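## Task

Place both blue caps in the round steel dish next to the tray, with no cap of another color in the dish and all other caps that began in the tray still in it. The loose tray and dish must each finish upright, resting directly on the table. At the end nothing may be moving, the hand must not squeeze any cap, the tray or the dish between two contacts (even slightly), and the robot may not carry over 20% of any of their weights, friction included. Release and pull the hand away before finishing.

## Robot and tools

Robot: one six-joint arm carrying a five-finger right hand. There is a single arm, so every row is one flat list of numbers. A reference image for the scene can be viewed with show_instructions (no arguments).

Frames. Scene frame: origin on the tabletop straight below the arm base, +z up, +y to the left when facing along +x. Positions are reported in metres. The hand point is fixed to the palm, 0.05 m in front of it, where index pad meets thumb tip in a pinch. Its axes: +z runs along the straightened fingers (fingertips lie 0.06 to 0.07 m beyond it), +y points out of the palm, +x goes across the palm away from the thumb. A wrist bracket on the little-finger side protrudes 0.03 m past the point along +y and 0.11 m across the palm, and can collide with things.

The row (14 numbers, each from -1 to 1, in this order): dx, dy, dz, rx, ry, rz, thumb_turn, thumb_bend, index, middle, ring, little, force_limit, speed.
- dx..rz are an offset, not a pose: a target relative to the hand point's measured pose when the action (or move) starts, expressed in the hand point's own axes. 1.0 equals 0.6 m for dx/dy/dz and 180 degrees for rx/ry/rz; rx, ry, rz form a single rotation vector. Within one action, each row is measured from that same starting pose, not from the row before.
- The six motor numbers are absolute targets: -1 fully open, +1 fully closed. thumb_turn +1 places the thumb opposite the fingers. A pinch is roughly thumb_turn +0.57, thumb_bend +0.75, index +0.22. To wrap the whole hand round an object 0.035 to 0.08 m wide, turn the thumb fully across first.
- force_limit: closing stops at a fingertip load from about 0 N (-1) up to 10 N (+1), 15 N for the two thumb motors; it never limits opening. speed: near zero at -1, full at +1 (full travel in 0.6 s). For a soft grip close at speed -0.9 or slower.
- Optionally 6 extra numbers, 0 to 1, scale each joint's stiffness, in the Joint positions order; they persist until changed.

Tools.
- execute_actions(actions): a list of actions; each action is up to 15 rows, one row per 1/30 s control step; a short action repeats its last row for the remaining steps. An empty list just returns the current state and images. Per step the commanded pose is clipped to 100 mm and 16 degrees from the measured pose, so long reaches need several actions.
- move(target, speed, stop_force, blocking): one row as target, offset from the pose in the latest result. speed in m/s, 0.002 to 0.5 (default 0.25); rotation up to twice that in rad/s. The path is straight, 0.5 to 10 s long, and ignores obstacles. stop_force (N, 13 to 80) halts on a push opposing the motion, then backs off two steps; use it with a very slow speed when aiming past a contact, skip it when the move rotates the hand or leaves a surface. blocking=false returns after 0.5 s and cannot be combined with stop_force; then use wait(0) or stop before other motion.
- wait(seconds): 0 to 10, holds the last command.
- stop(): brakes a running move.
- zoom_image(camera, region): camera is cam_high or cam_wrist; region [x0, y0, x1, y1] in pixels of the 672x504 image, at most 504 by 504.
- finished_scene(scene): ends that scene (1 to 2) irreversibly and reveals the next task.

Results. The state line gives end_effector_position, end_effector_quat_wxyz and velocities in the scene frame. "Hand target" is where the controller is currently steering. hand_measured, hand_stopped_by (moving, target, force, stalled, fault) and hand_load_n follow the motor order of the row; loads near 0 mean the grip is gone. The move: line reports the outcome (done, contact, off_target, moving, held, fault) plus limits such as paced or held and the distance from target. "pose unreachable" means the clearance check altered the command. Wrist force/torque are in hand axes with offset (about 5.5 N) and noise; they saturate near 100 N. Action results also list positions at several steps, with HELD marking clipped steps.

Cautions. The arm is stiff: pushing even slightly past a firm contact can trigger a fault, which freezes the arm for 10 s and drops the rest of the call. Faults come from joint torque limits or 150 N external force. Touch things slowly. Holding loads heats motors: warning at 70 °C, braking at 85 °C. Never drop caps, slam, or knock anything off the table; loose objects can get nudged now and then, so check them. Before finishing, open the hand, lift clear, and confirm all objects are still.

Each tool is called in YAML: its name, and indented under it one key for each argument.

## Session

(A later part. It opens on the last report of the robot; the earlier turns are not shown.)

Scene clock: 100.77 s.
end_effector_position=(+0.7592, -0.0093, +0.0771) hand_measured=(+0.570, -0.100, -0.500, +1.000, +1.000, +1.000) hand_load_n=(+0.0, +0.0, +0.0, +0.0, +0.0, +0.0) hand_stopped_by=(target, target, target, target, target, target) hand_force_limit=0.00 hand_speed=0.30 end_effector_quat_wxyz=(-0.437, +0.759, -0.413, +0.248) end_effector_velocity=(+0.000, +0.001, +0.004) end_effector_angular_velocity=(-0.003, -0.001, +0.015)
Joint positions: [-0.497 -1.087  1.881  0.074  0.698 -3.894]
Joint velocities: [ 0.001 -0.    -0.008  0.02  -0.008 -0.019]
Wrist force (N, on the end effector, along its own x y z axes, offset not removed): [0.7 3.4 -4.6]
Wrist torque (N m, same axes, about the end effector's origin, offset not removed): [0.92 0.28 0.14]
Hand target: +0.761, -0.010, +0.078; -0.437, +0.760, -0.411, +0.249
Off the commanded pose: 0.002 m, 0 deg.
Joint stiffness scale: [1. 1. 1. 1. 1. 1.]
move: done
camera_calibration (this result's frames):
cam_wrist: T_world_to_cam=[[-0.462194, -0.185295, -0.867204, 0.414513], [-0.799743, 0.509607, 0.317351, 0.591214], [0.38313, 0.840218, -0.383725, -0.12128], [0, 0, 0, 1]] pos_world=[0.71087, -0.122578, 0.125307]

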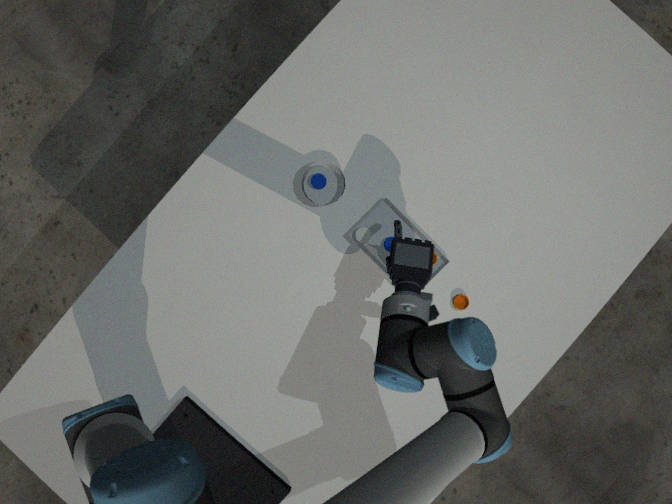

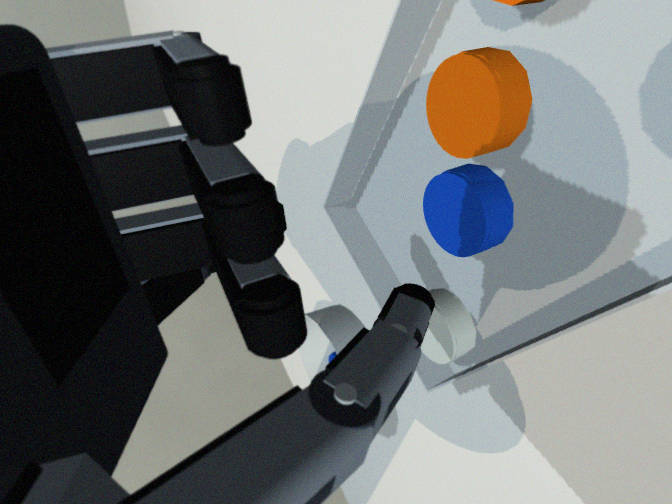

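move:
  target: [0, 0.065, 0.0375, 0, 0, 0, 0.57, -0.1, -0.5, 1, 1, 1, 0, 0.3]
  speed: 0.04
  stop_force: 15

Scene clock: 106.37 s.
end_effector_position=(+0.7612, -0.0105, +0.0337) hand_measured=(+0.570, -0.100, -0.500, +1.000, +1.000, +1.000) hand_load_n=(+0.0, +0.0, +0.0, +0.0, +0.0, +0.0) hand_stopped_by=(target, target, target, target, target, target) hand_force_limit=0.00 hand_speed=0.30 end_effector_quat_wxyz=(-0.437, +0.760, -0.411, +0.249) end_effector_velocity=(+0.002, -0.002, -0.000) end_effector_angular_velocity=(-0.003, -0.006, -0.001)
Joint positions: [-0.497 -1.029  1.892  0.004  0.697 -3.896]
Joint velocities: [-0.001  0.    -0.    -0.008 -0.     0.   ]
Wrist force (N, on the end effector, along its own x y z axes, offset not removed): [-0.3 -4.4 -2.9]
Wrist torque (N m, same axes, about the end effector's origin, offset not removed): [-0.26 0.21 -0.18]
Hand target: +0.760, -0.010, +0.032; -0.437, +0.759, -0.413, +0.248
Off the commanded pose: 0.002 m, 0 deg.
Joint stiffness scale: [1. 1. 1. 1. 1. 1.]
move: done
camera_calibration (this result's frames):
cam_wrist: T_world_to_cam=[[-0.459674, -0.187022, -0.868172, 0.375679], [-0.801224, 0.509001, 0.314577, 0.608398], [0.383068, 0.840203, -0.38382, -0.137616], [0, 0, 0, 1]] pos_world=[0.712868, -0.123789, 0.0819457]

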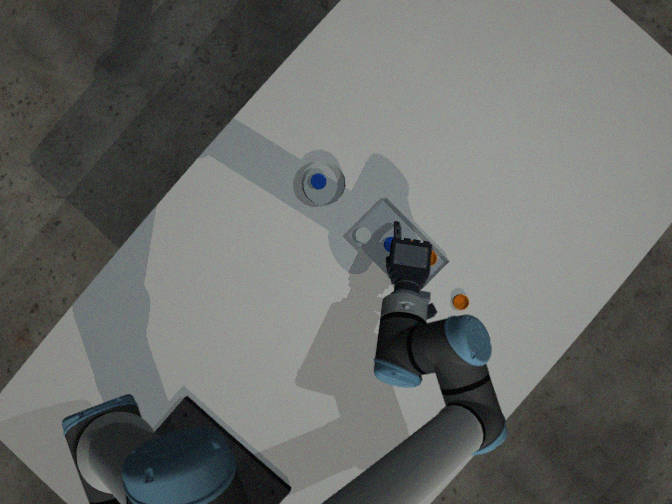

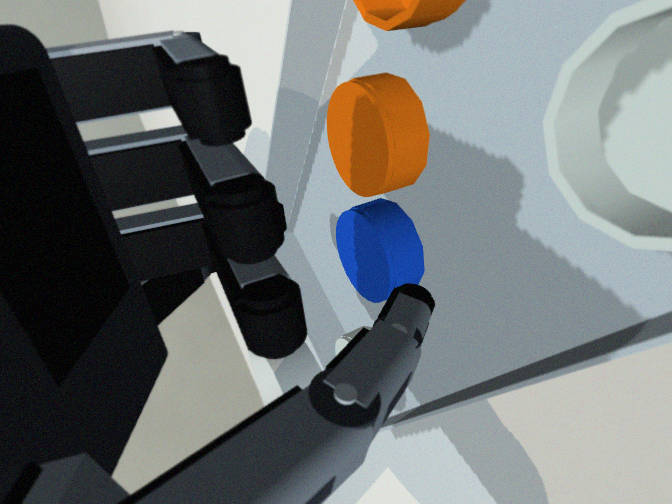

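move:
  target: [-0.003, 0.0173, 0.0070, 0, 0, 0, 0.57, -0.1, -0.5, 1, 1, 1, 0, 0.3]
  speed: 0.012
  stop_force: 13

Scene clock: 113.90 s.
end_effector_position=(+0.7608, -0.0104, +0.0244) hand_measured=(+0.570, -0.100, -0.500, +1.000, +1.000, +1.000) hand_load_n=(+0.0, +0.0, +0.0, +0.0, +0.0, +0.0) hand_stopped_by=(target, target, target, target, target, target) hand_force_limit=0.00 hand_speed=0.30 end_effector_quat_wxyz=(-0.437, +0.760, -0.411, +0.250) end_effector_velocity=(+0.000, +0.000, -0.002) end_effector_angular_velocity=(-0.002, -0.002, +0.000)
Joint positions: [-0.497 -1.018  1.897 -0.014  0.697 -3.896]
Joint velocities: [ 0.     0.002  0.001 -0.005  0.    -0.001]
Wrist force (N, on the end effector, along its own x y z axes, offset not removed): [-2.2 -0.1 3.7]
Wrist torque (N m, same axes, about the end effector's origin, offset not removed): [0.19 0.56 -0.04]
Hand target: +0.759, -0.010, +0.023; -0.437, +0.760, -0.411, +0.249
Off the commanded pose: 0.003 m, 0 deg.
Joint stiffness scale: [1. 1. 1. 1. 1. 1.]
move: done
camera_calibration (this result's frames):
cam_wrist: T_world_to_cam=[[-0.457977, -0.187927, -0.868873, 0.366265], [-0.801817, 0.509369, 0.312462, 0.611486], [0.383857, 0.839778, -0.383962, -0.141754], [0, 0, 0, 1]] pos_world=[0.712454, -0.123599, 0.0727434]

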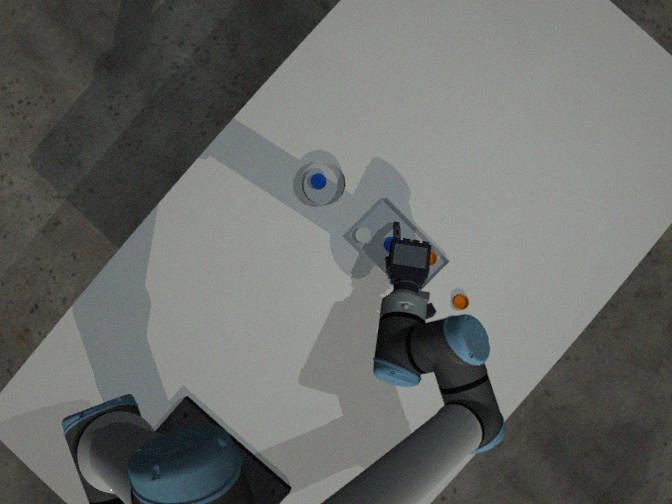

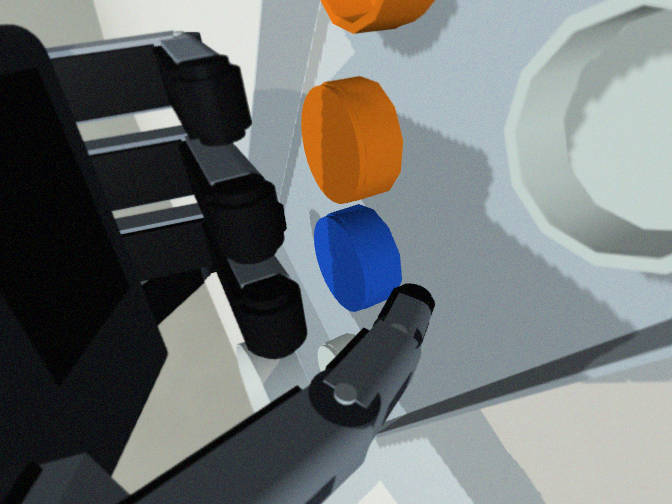

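execute_actions:
  actions:
    - [[0,0,0,0,0,0,0.57,0.08,-0.35,1,1,1,-0.4,-0.3]]
    - [[0,0,0,0,0,0,0.57,0.08,-0.35,1,1,1,-0.4,-0.3]]

move:
  target: [0, 0.0072, 0.0042, 0, 0, 0, 0.57, 0.08, -0.35, 1, 1, 1, -0.4, -0.3]
  speed: 0.01
  stop_force: 13

Scene clock: 119.67 s.
end_effector_position=(+0.7610, -0.0104, +0.0244) hand_measured=(+0.570, +0.080, -0.350, +1.000, +1.000, +1.000) hand_load_n=(+0.0, +0.0, +0.0, +0.0, +0.0, +0.0) hand_stopped_by=(target, target, target, target, target, target) hand_force_limit=-0.40 hand_speed=-0.30 end_effector_quat_wxyz=(-0.437, +0.760, -0.411, +0.251) end_effector_velocity=(-0.000, -0.000, +0.000) end_effector_angular_velocity=(-0.000, +0.000, -0.000)
Joint positions: [-0.497 -1.018  1.897 -0.014  0.697 -3.896]
Joint velocities: [-0.    -0.    -0.     0.001  0.    -0.   ]
Wrist force (N, on the end effector, along its own x y z axes, offset not removed): [-1.7 0.5 -2.8]
Wrist torque (N m, same axes, about the end effector's origin, offset not removed): [0.62 0.85 0.10]
Hand target: +0.761, -0.010, +0.024; -0.437, +0.760, -0.411, +0.251
Off the commanded pose: 0.000 m, 0 deg.
Joint stiffness scale: [1. 1. 1. 1. 1. 1.]
Step readings (end_effector_position; steps 1 to 15: 1st action; 16 to 30: 2nd action):
0: (+0.7610, -0.0104, +0.0244)
1: (+0.7610, -0.0104, +0.0244)
2: (+0.7610, -0.0104, +0.0244)
4: (+0.7610, -0.0104, +0.0244)
8: (+0.7610, -0.0104, +0.0244)
15: (+0.7610, -0.0104, +0.0244)
16: (+0.7610, -0.0104, +0.0244)
17: (+0.7610, -0.0104, +0.0244)
19: (+0.7610, -0.0104, +0.0244)
23: (+0.7610, -0.0104, +0.0244)
30: end_effector_position above
camera_calibration (this result's frames):
cam_wrist: T_world_to_cam=[[-0.457572, -0.188158, -0.869037, 0.365962], [-0.801964, 0.50945, 0.311953, 0.611744], [0.384034, 0.839677, -0.384006, -0.141894], [0, 0, 0, 1]] pos_world=[0.712542, -0.123649, 0.0727107]

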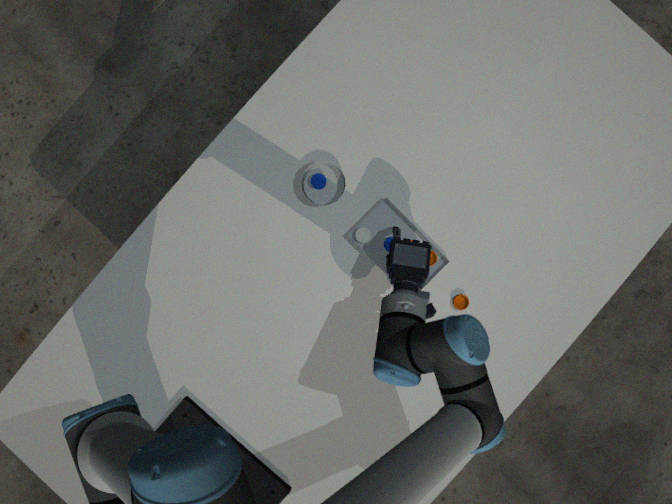

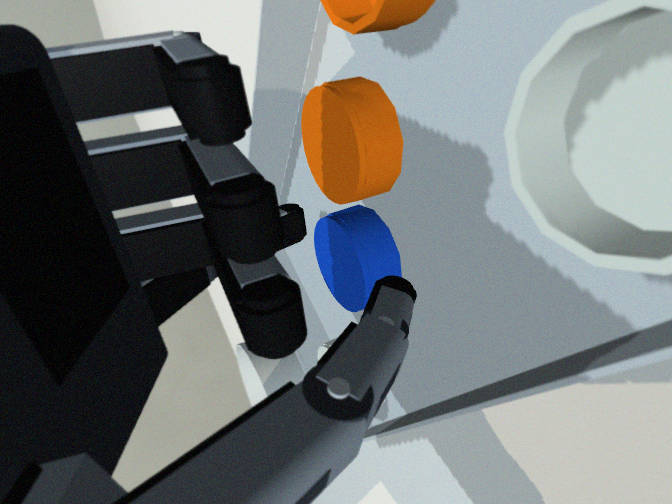

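Scene clock: 120.47 s.
end_effector_position=(+0.7616, -0.0108, +0.0206) hand_measured=(+0.570, +0.080, -0.350, +1.000, +1.000, +1.000) hand_load_n=(+0.0, +0.0, +0.0, +0.0, +0.0, +0.0) hand_stopped_by=(target, target, target, target, target, target) hand_force_limit=-0.40 hand_speed=-0.30 end_effector_quat_wxyz=(-0.437, +0.760, -0.411, +0.251) end_effector_velocity=(+0.000, +0.001, -0.002) end_effector_angular_velocity=(+0.001, -0.001, +0.000)
Joint positions: [-0.497 -1.013  1.897 -0.021  0.697 -3.896]
Joint velocities: [ 0.     0.003  0.    -0.004 -0.001  0.002]
Wrist force (N, on the end effector, along its own x y z axes, offset not removed): [0.1 -0.9 -0.6]
Wrist torque (N m, same axes, about the end effector's origin, offset not removed): [0.33 0.04 0.22]
Hand target: +0.761, -0.010, +0.019; -0.437, +0.760, -0.411, +0.251
Off the commanded pose: 0.001 m, 0 deg.
Joint stiffness scale: [1. 1. 1. 1. 1. 1.]
move: done
camera_calibration (this result's frames):
cam_wrist: T_world_to_cam=[[-0.456819, -0.188587, -0.86934, 0.362289], [-0.802236, 0.5096, 0.311009, 0.613822], [0.384363, 0.83949, -0.384086, -0.143533], [0, 0, 0, 1]] pos_world=[0.713099, -0.123986, 0.0689186]

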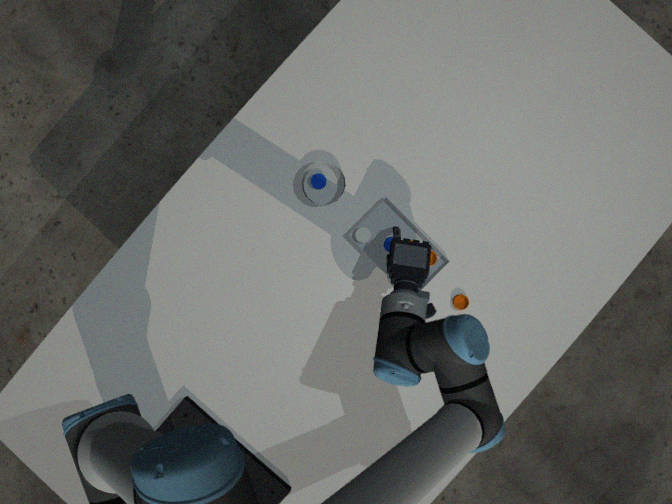

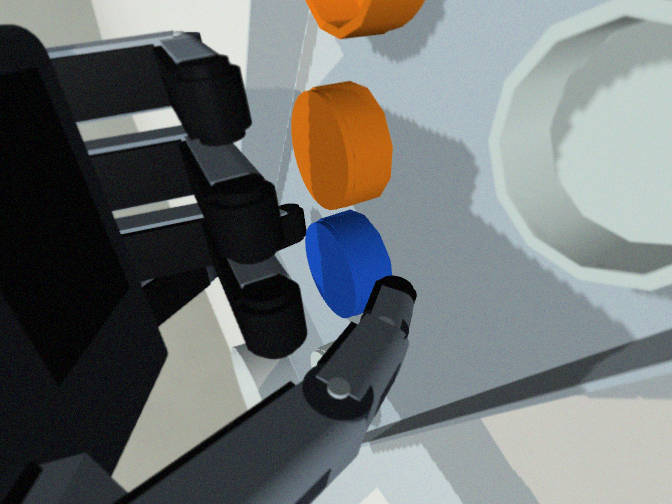

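execute_actions:
  actions:
    - [[0,0,0,0,0,0,0.57,0.75,0.22,1,1,1,0,-0.6]]
    - [[0,0,0,0,0,0,0.57,0.75,0.22,1,1,1,0,-0.6]]
    - [[0,0,0,0,0,0,0.57,0.75,0.22,1,1,1,0,-0.6]]

Scene clock: 126.50 s.
end_effector_position=(+0.7617, -0.0108, +0.0206) hand_measured=(+0.570, +0.234, -0.132, +1.000, +1.000, +1.000) hand_load_n=(+0.0, +7.5, +9.5, +0.0, +0.0, +0.0) hand_stopped_by=(target, force, force, target, target, target) hand_force_limit=0.00 hand_speed=-0.60 end_effector_quat_wxyz=(-0.437, +0.760, -0.410, +0.251) end_effector_velocity=(+0.000, +0.000, +0.001) end_effector_angular_velocity=(-0.002, -0.001, +0.001)
Joint positions: [-0.497 -1.013  1.897 -0.022  0.697 -3.896]
Joint velocities: [ 0.    -0.001  0.     0.     0.    -0.002]
Wrist force (N, on the end effector, along its own x y z axes, offset not removed): [4.1 -0.7 -5.3]
Wrist torque (N m, same axes, about the end effector's origin, offset not removed): [0.55 -0.19 0.35]
Hand target: +0.762, -0.011, +0.021; -0.437, +0.760, -0.410, +0.251
Off the commanded pose: 0.000 m, 0 deg.
Joint stiffness scale: [1. 1. 1. 1. 1. 1.]
Step readings (end_effector_position; steps 1 to 15: 1st action; 16 to 30: 2nd action; 31 to 45: 3rd action):
0: (+0.7617, -0.0108, +0.0206)
1: (+0.7617, -0.0108, +0.0206)
2: (+0.7617, -0.0108, +0.0206)
4: (+0.7617, -0.0108, +0.0206)
8: (+0.7617, -0.0108, +0.0206)
15: (+0.7617, -0.0108, +0.0206)
16: (+0.7617, -0.0108, +0.0206)
17: (+0.7617, -0.0108, +0.0206)
19: (+0.7617, -0.0108, +0.0206)
23: (+0.7617, -0.0108, +0.0206)
30: (+0.7617, -0.0108, +0.0206)
31: (+0.7617, -0.0108, +0.0206)
32: (+0.7617, -0.0108, +0.0206)
34: (+0.7617, -0.0108, +0.0206)
38: (+0.7617, -0.0108, +0.0206)
45: end_effector_position above
camera_calibration (this result's frames):
cam_wrist: T_world_to_cam=[[-0.456419, -0.188816, -0.8695, 0.362004], [-0.80238, 0.509679, 0.310507, 0.614085], [0.384537, 0.83939, -0.384129, -0.143666], [0, 0, 0, 1]] pos_world=[0.713199, -0.124042, 0.0688986]

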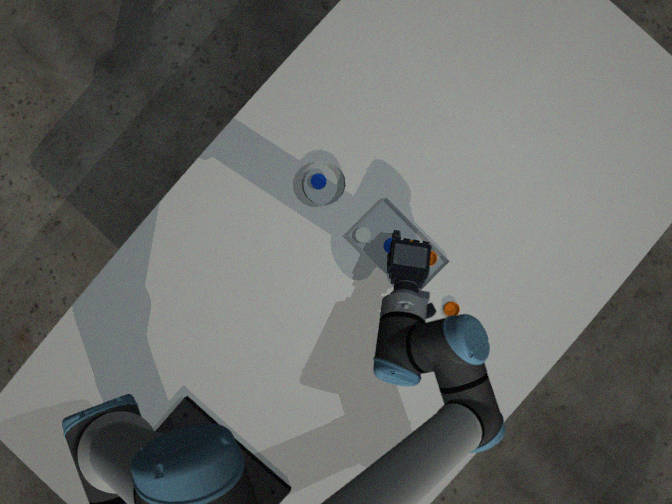

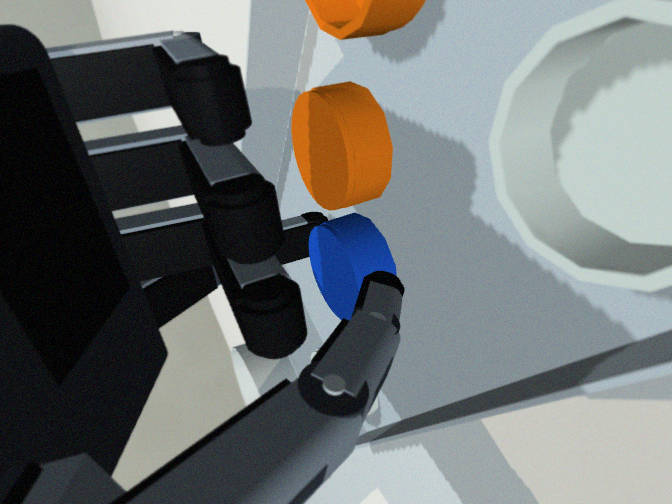

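move:
  target: [0, -0.108, -0.0625, 0, 0, 0, 0.57, 0.75, 0.22, 1, 1, 1, 0, -0.6]
  speed: 0.08

Scene clock: 132.53 s.
end_effector_position=(+0.7591, -0.0090, +0.0944) hand_measured=(+0.570, +0.234, -0.132, +1.000, +1.000, +1.000) hand_load_n=(+0.0, +7.5, +9.5, +0.0, +0.0, +0.0) hand_stopped_by=(target, force, force, target, target, target) hand_force_limit=0.00 hand_speed=-0.60 end_effector_quat_wxyz=(-0.437, +0.760, -0.411, +0.251) end_effector_velocity=(-0.002, +0.001, -0.000) end_effector_angular_velocity=(+0.005, +0.010, -0.002)
Joint positions: [-0.497 -1.11   1.877  0.095  0.697 -3.896]
Joint velocities: [-0.001  0.     0.     0.01   0.002  0.001]
Wrist force (N, on the end effector, along its own x y z axes, offset not removed): [-2.4 4.8 -5.1]
Wrist torque (N m, same axes, about the end effector's origin, offset not removed): [1.36 0.82 0.27]
Hand target: +0.760, -0.010, +0.095; -0.437, +0.760, -0.410, +0.251
Off the commanded pose: 0.002 m, 0 deg.
Joint stiffness scale: [1. 1. 1. 1. 1. 1.]
move: done
camera_calibration (this result's frames):
cam_wrist: T_world_to_cam=[[-0.45687, -0.188558, -0.869319, 0.425679], [-0.802217, 0.509589, 0.311073, 0.588018], [0.38434, 0.839503, -0.384081, -0.115727], [0, 0, 0, 1]] pos_world=[0.710677, -0.122229, 0.142686]

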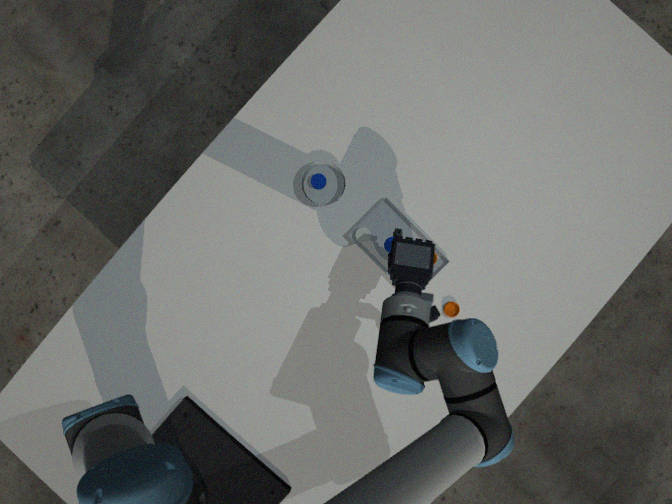

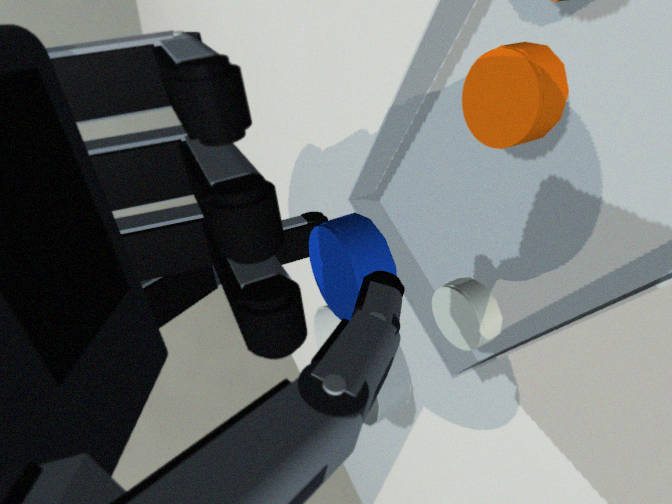

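move:
  target: [-0.2398, -0.0862, 0.1637, 0, 0, 0, 0.57, 0.75, 0.22, 1, 1, 1, 0, -0.6]
  speed: 0.15

Scene clock: 137.60 s.
end_effector_position=(+0.7738, +0.1714, +0.0876) hand_measured=(+0.570, +0.234, -0.132, +1.000, +1.000, +1.000) hand_load_n=(+0.0, +7.5, +9.5, +0.0, +0.0, +0.0) hand_stopped_by=(target, force, force, target, target, target) hand_force_limit=0.00 hand_speed=-0.60 end_effector_quat_wxyz=(-0.438, +0.760, -0.410, +0.250) end_effector_velocity=(+0.004, -0.005, -0.001) end_effector_angular_velocity=(-0.001, +0.002, -0.025)
Joint positions: [-0.204 -1.142  1.906 -0.095  0.908 -3.616]
Joint velocities: [-0.001  0.    -0.    -0.009  0.02   0.018]
Wrist force (N, on the end effector, along its own x y z axes, offset not removed): [-2.8 3.3 2.5]
Wrist torque (N m, same axes, about the end effector's origin, offset not removed): [0.73 0.53 0.13]
Hand target: +0.776, +0.172, +0.088; -0.437, +0.760, -0.411, +0.251
Off the commanded pose: 0.002 m, 0 deg.
Joint stiffness scale: [1. 1. 1. 1. 1. 1.]
move: done
camera_calibration (this result's frames):
cam_wrist: T_world_to_cam=[[-0.457615, -0.189779, -0.868661, 0.461264], [-0.803276, 0.507117, 0.312379, 0.511069], [0.381229, 0.840724, -0.384509, -0.273164], [0, 0, 0, 1]] pos_world=[0.725749, 0.0580226, 0.136001]

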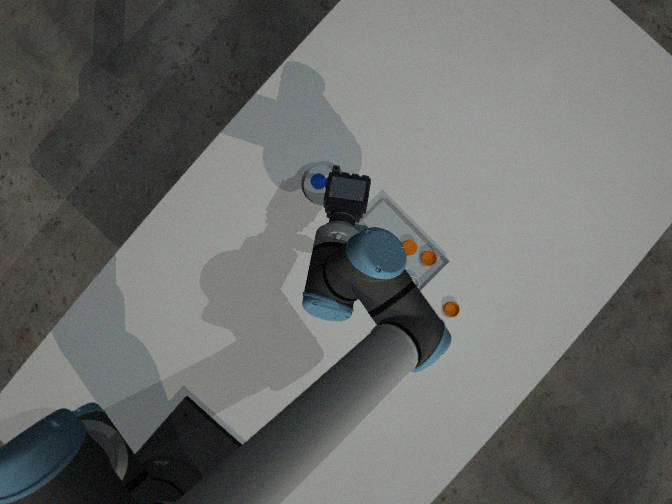

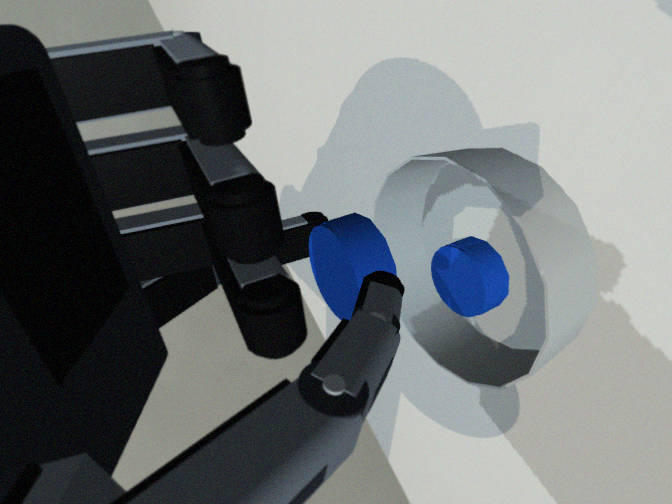

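move:
  target: [-0.006, 0.0644, 0.0372, 0, 0, 0, 0.57, 0.75, 0.22, 1, 1, 1, 0, -0.6]
  speed: 0.04
  stop_force: 15

Scene clock: 144.67 s.
end_effector_position=(+0.7745, +0.1720, +0.0446) hand_measured=(+0.570, +0.234, -0.132, +1.000, +1.000, +1.000) hand_load_n=(+0.0, +7.5, +9.5, +0.0, +0.0, +0.0) hand_stopped_by=(target, force, force, target, target, target) hand_force_limit=0.00 hand_speed=-0.60 end_effector_quat_wxyz=(-0.438, +0.760, -0.410, +0.251) end_effector_velocity=(+0.002, +0.001, +0.000) end_effector_angular_velocity=(+0.001, -0.005, +0.000)
Joint positions: [-0.202 -1.089  1.925 -0.171  0.911 -3.614]
Joint velocities: [ 0.001  0.    -0.    -0.007 -0.     0.003]
Wrist force (N, on the end effector, along its own x y z axes, offset not removed): [-2.2 3.7 -1.7]
Wrist torque (N m, same axes, about the end effector's origin, offset not removed): [1.06 0.63 0.01]
Hand target: +0.773, +0.174, +0.043; -0.438, +0.760, -0.410, +0.250
Off the commanded pose: 0.003 m, 0 deg.
Joint stiffness scale: [1. 1. 1. 1. 1. 1.]
move: done
camera_calibration (this result's frames):
cam_wrist: T_world_to_cam=[[-0.455956, -0.189886, -0.86951, 0.423128], [-0.803334, 0.508333, 0.310244, 0.524714], [0.38309, 0.839965, -0.38432, -0.291788], [0, 0, 0, 1]] pos_world=[0.72623, 0.0587081, 0.0929845]

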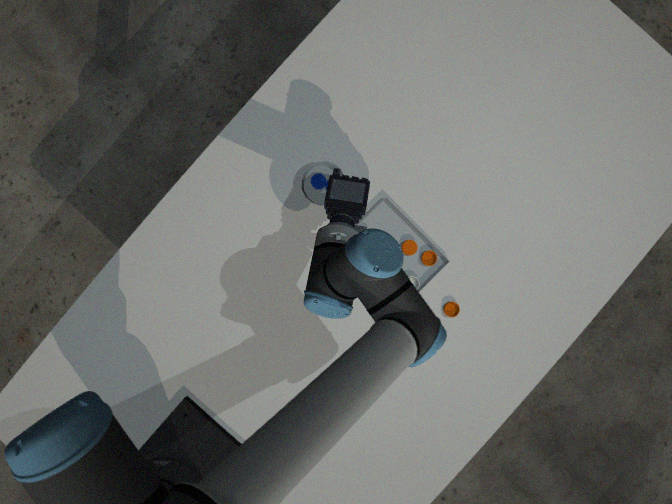

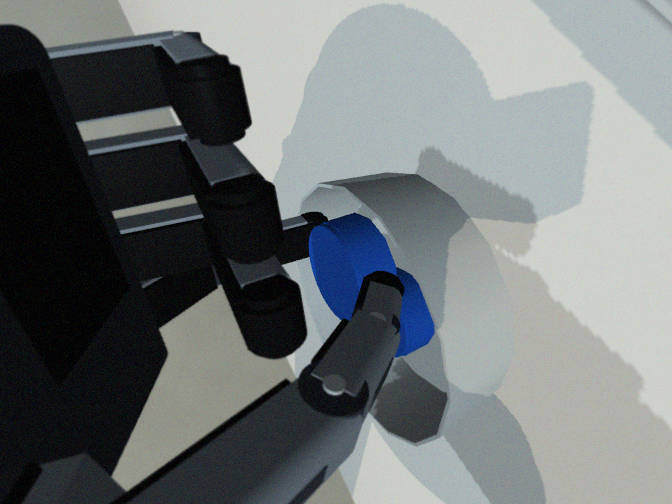

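move:
  target: [-0.011, 0.004, 0.002, 0, 0, 0, 0.57, 0.75, 0.22, 1, 1, 1, 0, -0.6]
  speed: 0.02

Scene clock: 149.47 s.
end_effector_position=(+0.7728, +0.1759, +0.0424) hand_measured=(+0.570, +0.234, -0.132, +1.000, +1.000, +1.000) hand_load_n=(+0.0, +7.5, +9.5, +0.0, +0.0, +0.0) hand_stopped_by=(target, force, force, target, target, target) hand_force_limit=0.00 hand_speed=-0.60 end_effector_quat_wxyz=(-0.438, +0.760, -0.409, +0.252) end_effector_velocity=(+0.001, -0.001, -0.000) end_effector_angular_velocity=(-0.003, -0.003, -0.003)
Joint positions: [-0.196 -1.089  1.93  -0.181  0.916 -3.61 ]
Joint velocities: [-0.     0.     0.    -0.004  0.004 -0.   ]
Wrist force (N, on the end effector, along its own x y z axes, offset not removed): [-2.4 -0.8 -2.8]
Wrist torque (N m, same axes, about the end effector's origin, offset not removed): [0.42 0.76 -0.13]
Hand target: +0.771, +0.177, +0.042; -0.438, +0.760, -0.410, +0.251
Off the commanded pose: 0.003 m, 0 deg.
Joint stiffness scale: [1. 1. 1. 1. 1. 1.]
move: done
camera_calibration (this result's frames):
cam_wrist: T_world_to_cam=[[-0.454418, -0.190463, -0.870189, 0.420098], [-0.803913, 0.508469, 0.308517, 0.522504], [0.383703, 0.839752, -0.384173, -0.295677], [0, 0, 0, 1]] pos_world=[0.7244, 0.0626317, 0.0907718]

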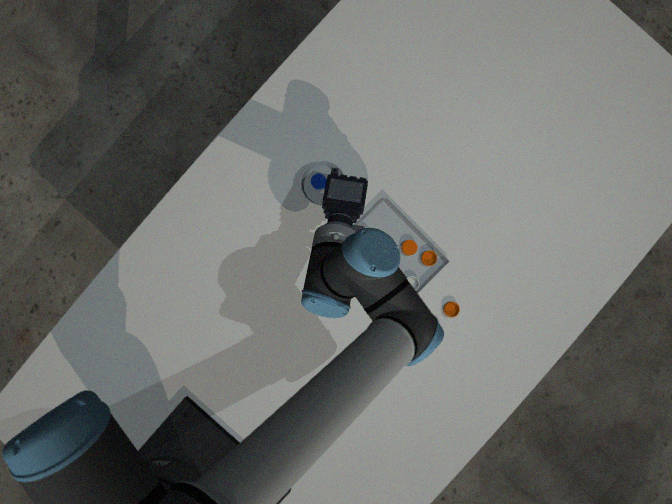

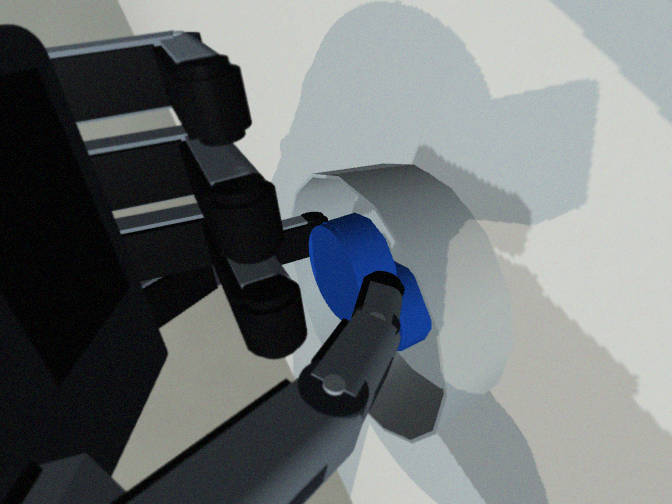

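execute_actions:
  actions:
    - [[0,0,0,0,0,0,0.57,0.12,-0.3,1,1,1,0,-0.3]]
    - [[0,0,0,0,0,0,0.57,0.12,-0.3,1,1,1,0,-0.3]]

move:
  target: [0.05, -0.17, -0.15, 0, 0, 0, 0.57, 0.12, -0.3, 1, 1, 1, 0, -0.3]
  speed: 0.1

Scene clock: 153.40 s.
end_effector_position=(+0.7729, +0.1758, +0.0424) hand_measured=(+0.570, +0.120, -0.300, +1.000, +1.000, +1.000) hand_load_n=(+0.0, +0.0, +0.0, +0.0, +0.0, +0.0) hand_stopped_by=(target, target, target, target, target, target) hand_force_limit=0.00 hand_speed=-0.30 end_effector_quat_wxyz=(-0.438, +0.760, -0.409, +0.252) end_effector_velocity=(+0.000, +0.000, +0.000) end_effector_angular_velocity=(-0.000, -0.001, +0.001)
Joint positions: [-0.196 -1.089  1.93  -0.181  0.916 -3.61 ]
Joint velocities: [ 0.    -0.    -0.    -0.001 -0.    -0.   ]
Wrist force (N, on the end effector, along its own x y z axes, offset not removed): [-1.5 1.8 -6.0]
Wrist torque (N m, same axes, about the end effector's origin, offset not removed): [1.03 0.75 -0.07]
Hand target: +0.773, +0.176, +0.042; -0.438, +0.760, -0.409, +0.252
Off the commanded pose: 0.000 m, 0 deg.
Joint stiffness scale: [1. 1. 1. 1. 1. 1.]
Step readings (end_effector_position; steps 1 to 15: 1st action; 16 to 30: 2nd action):
0: (+0.7729, +0.1758, +0.0424)
1: (+0.7729, +0.1758, +0.0424)
2: (+0.7729, +0.1758, +0.0424)
4: (+0.7729, +0.1758, +0.0424)
8: (+0.7729, +0.1758, +0.0424)
15: (+0.7729, +0.1758, +0.0424)
16: (+0.7729, +0.1758, +0.0424)
17: (+0.7729, +0.1758, +0.0424)
19: (+0.7729, +0.1758, +0.0424)
23: (+0.7729, +0.1758, +0.0424)
30: end_effector_position above
camera_calibration (this result's frames):
cam_wrist: T_world_to_cam=[[-0.454204, -0.19035, -0.870325, 0.419976], [-0.803814, 0.508811, 0.308211, 0.522553], [0.384163, 0.83957, -0.38411, -0.295992], [0, 0, 0, 1]] pos_world=[0.724499, 0.0625678, 0.0907661]

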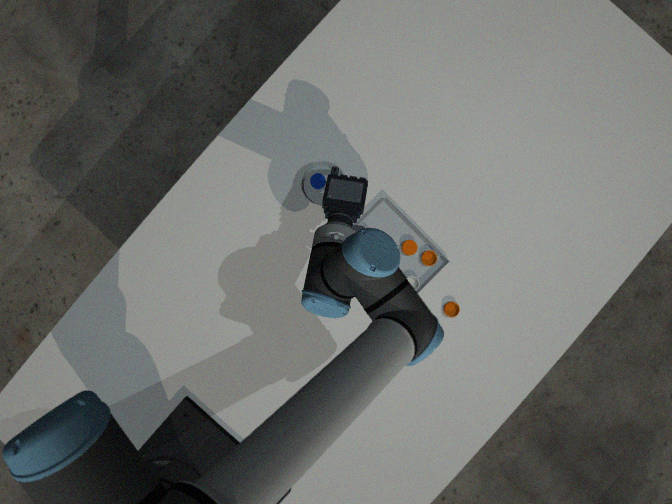

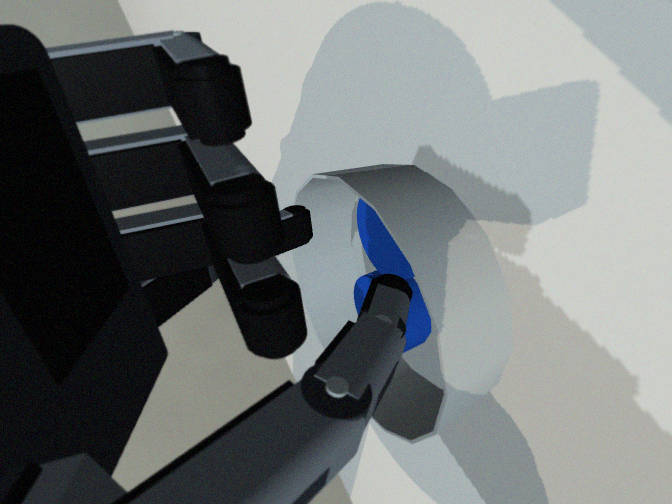

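Scene clock: 155.30 s.
end_effector_position=(+0.7621, +0.1398, +0.1749) hand_measured=(+0.570, +0.120, -0.300, +1.000, +1.000, +1.000) hand_load_n=(+0.0, +0.0, +0.0, +0.0, +0.0, +0.0) hand_stopped_by=(target, target, target, target, target, target) hand_force_limit=0.00 hand_speed=-0.30 end_effector_quat_wxyz=(-0.438, +0.760, -0.409, +0.251) end_effector_velocity=(-0.004, +0.002, -0.000) end_effector_angular_velocity=(+0.003, +0.011, +0.005)
Joint positions: [-0.261 -1.252  1.878  0.068  0.865 -3.662]
Joint velocities: [ 0.     0.    -0.     0.014 -0.003 -0.004]
Wrist force (N, on the end effector, along its own x y z axes, offset not removed): [-4.1 -0.9 -1.5]
Wrist torque (N m, same axes, about the end effector's origin, offset not removed): [0.35 0.93 0.03]
Hand target: +0.763, +0.138, +0.176; -0.438, +0.760, -0.409, +0.252
Off the commanded pose: 0.002 m, 0 deg.
Joint stiffness scale: [1. 1. 1. 1. 1. 1.]
move: done
camera_calibration (this result's frames):
cam_wrist: T_world_to_cam=[[-0.45507, -0.189877, -0.869976, 0.524026], [-0.80357, 0.508505, 0.30935, 0.491023], [0.383649, 0.839863, -0.383985, -0.210382], [0, 0, 0, 1]] pos_world=[0.713753, 0.026505, 0.223208]

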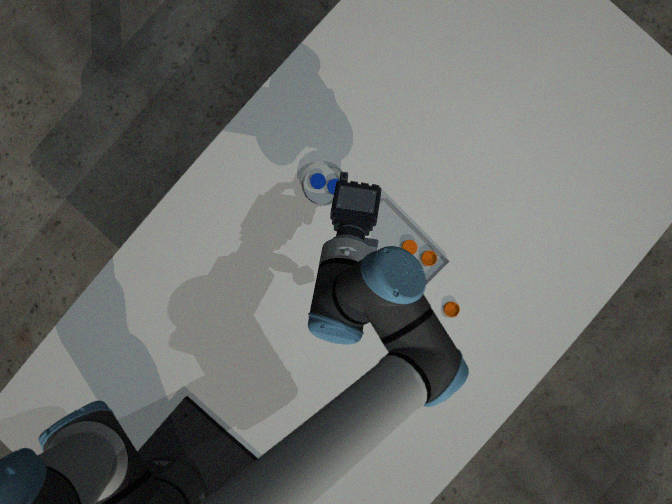

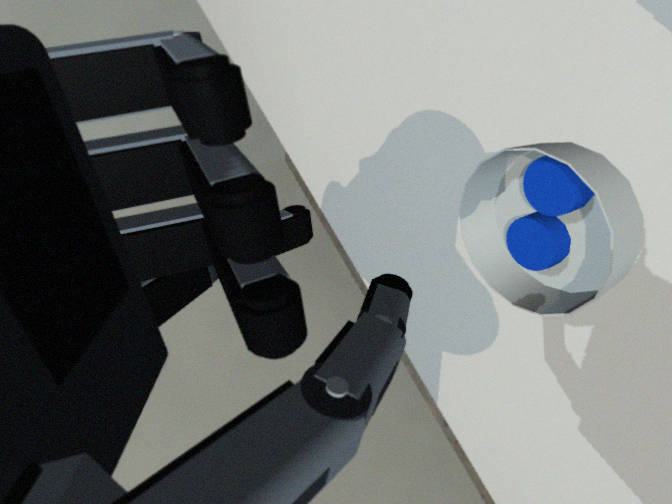

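finished_scene:
  scene: 2

The scene is finished: the task was done.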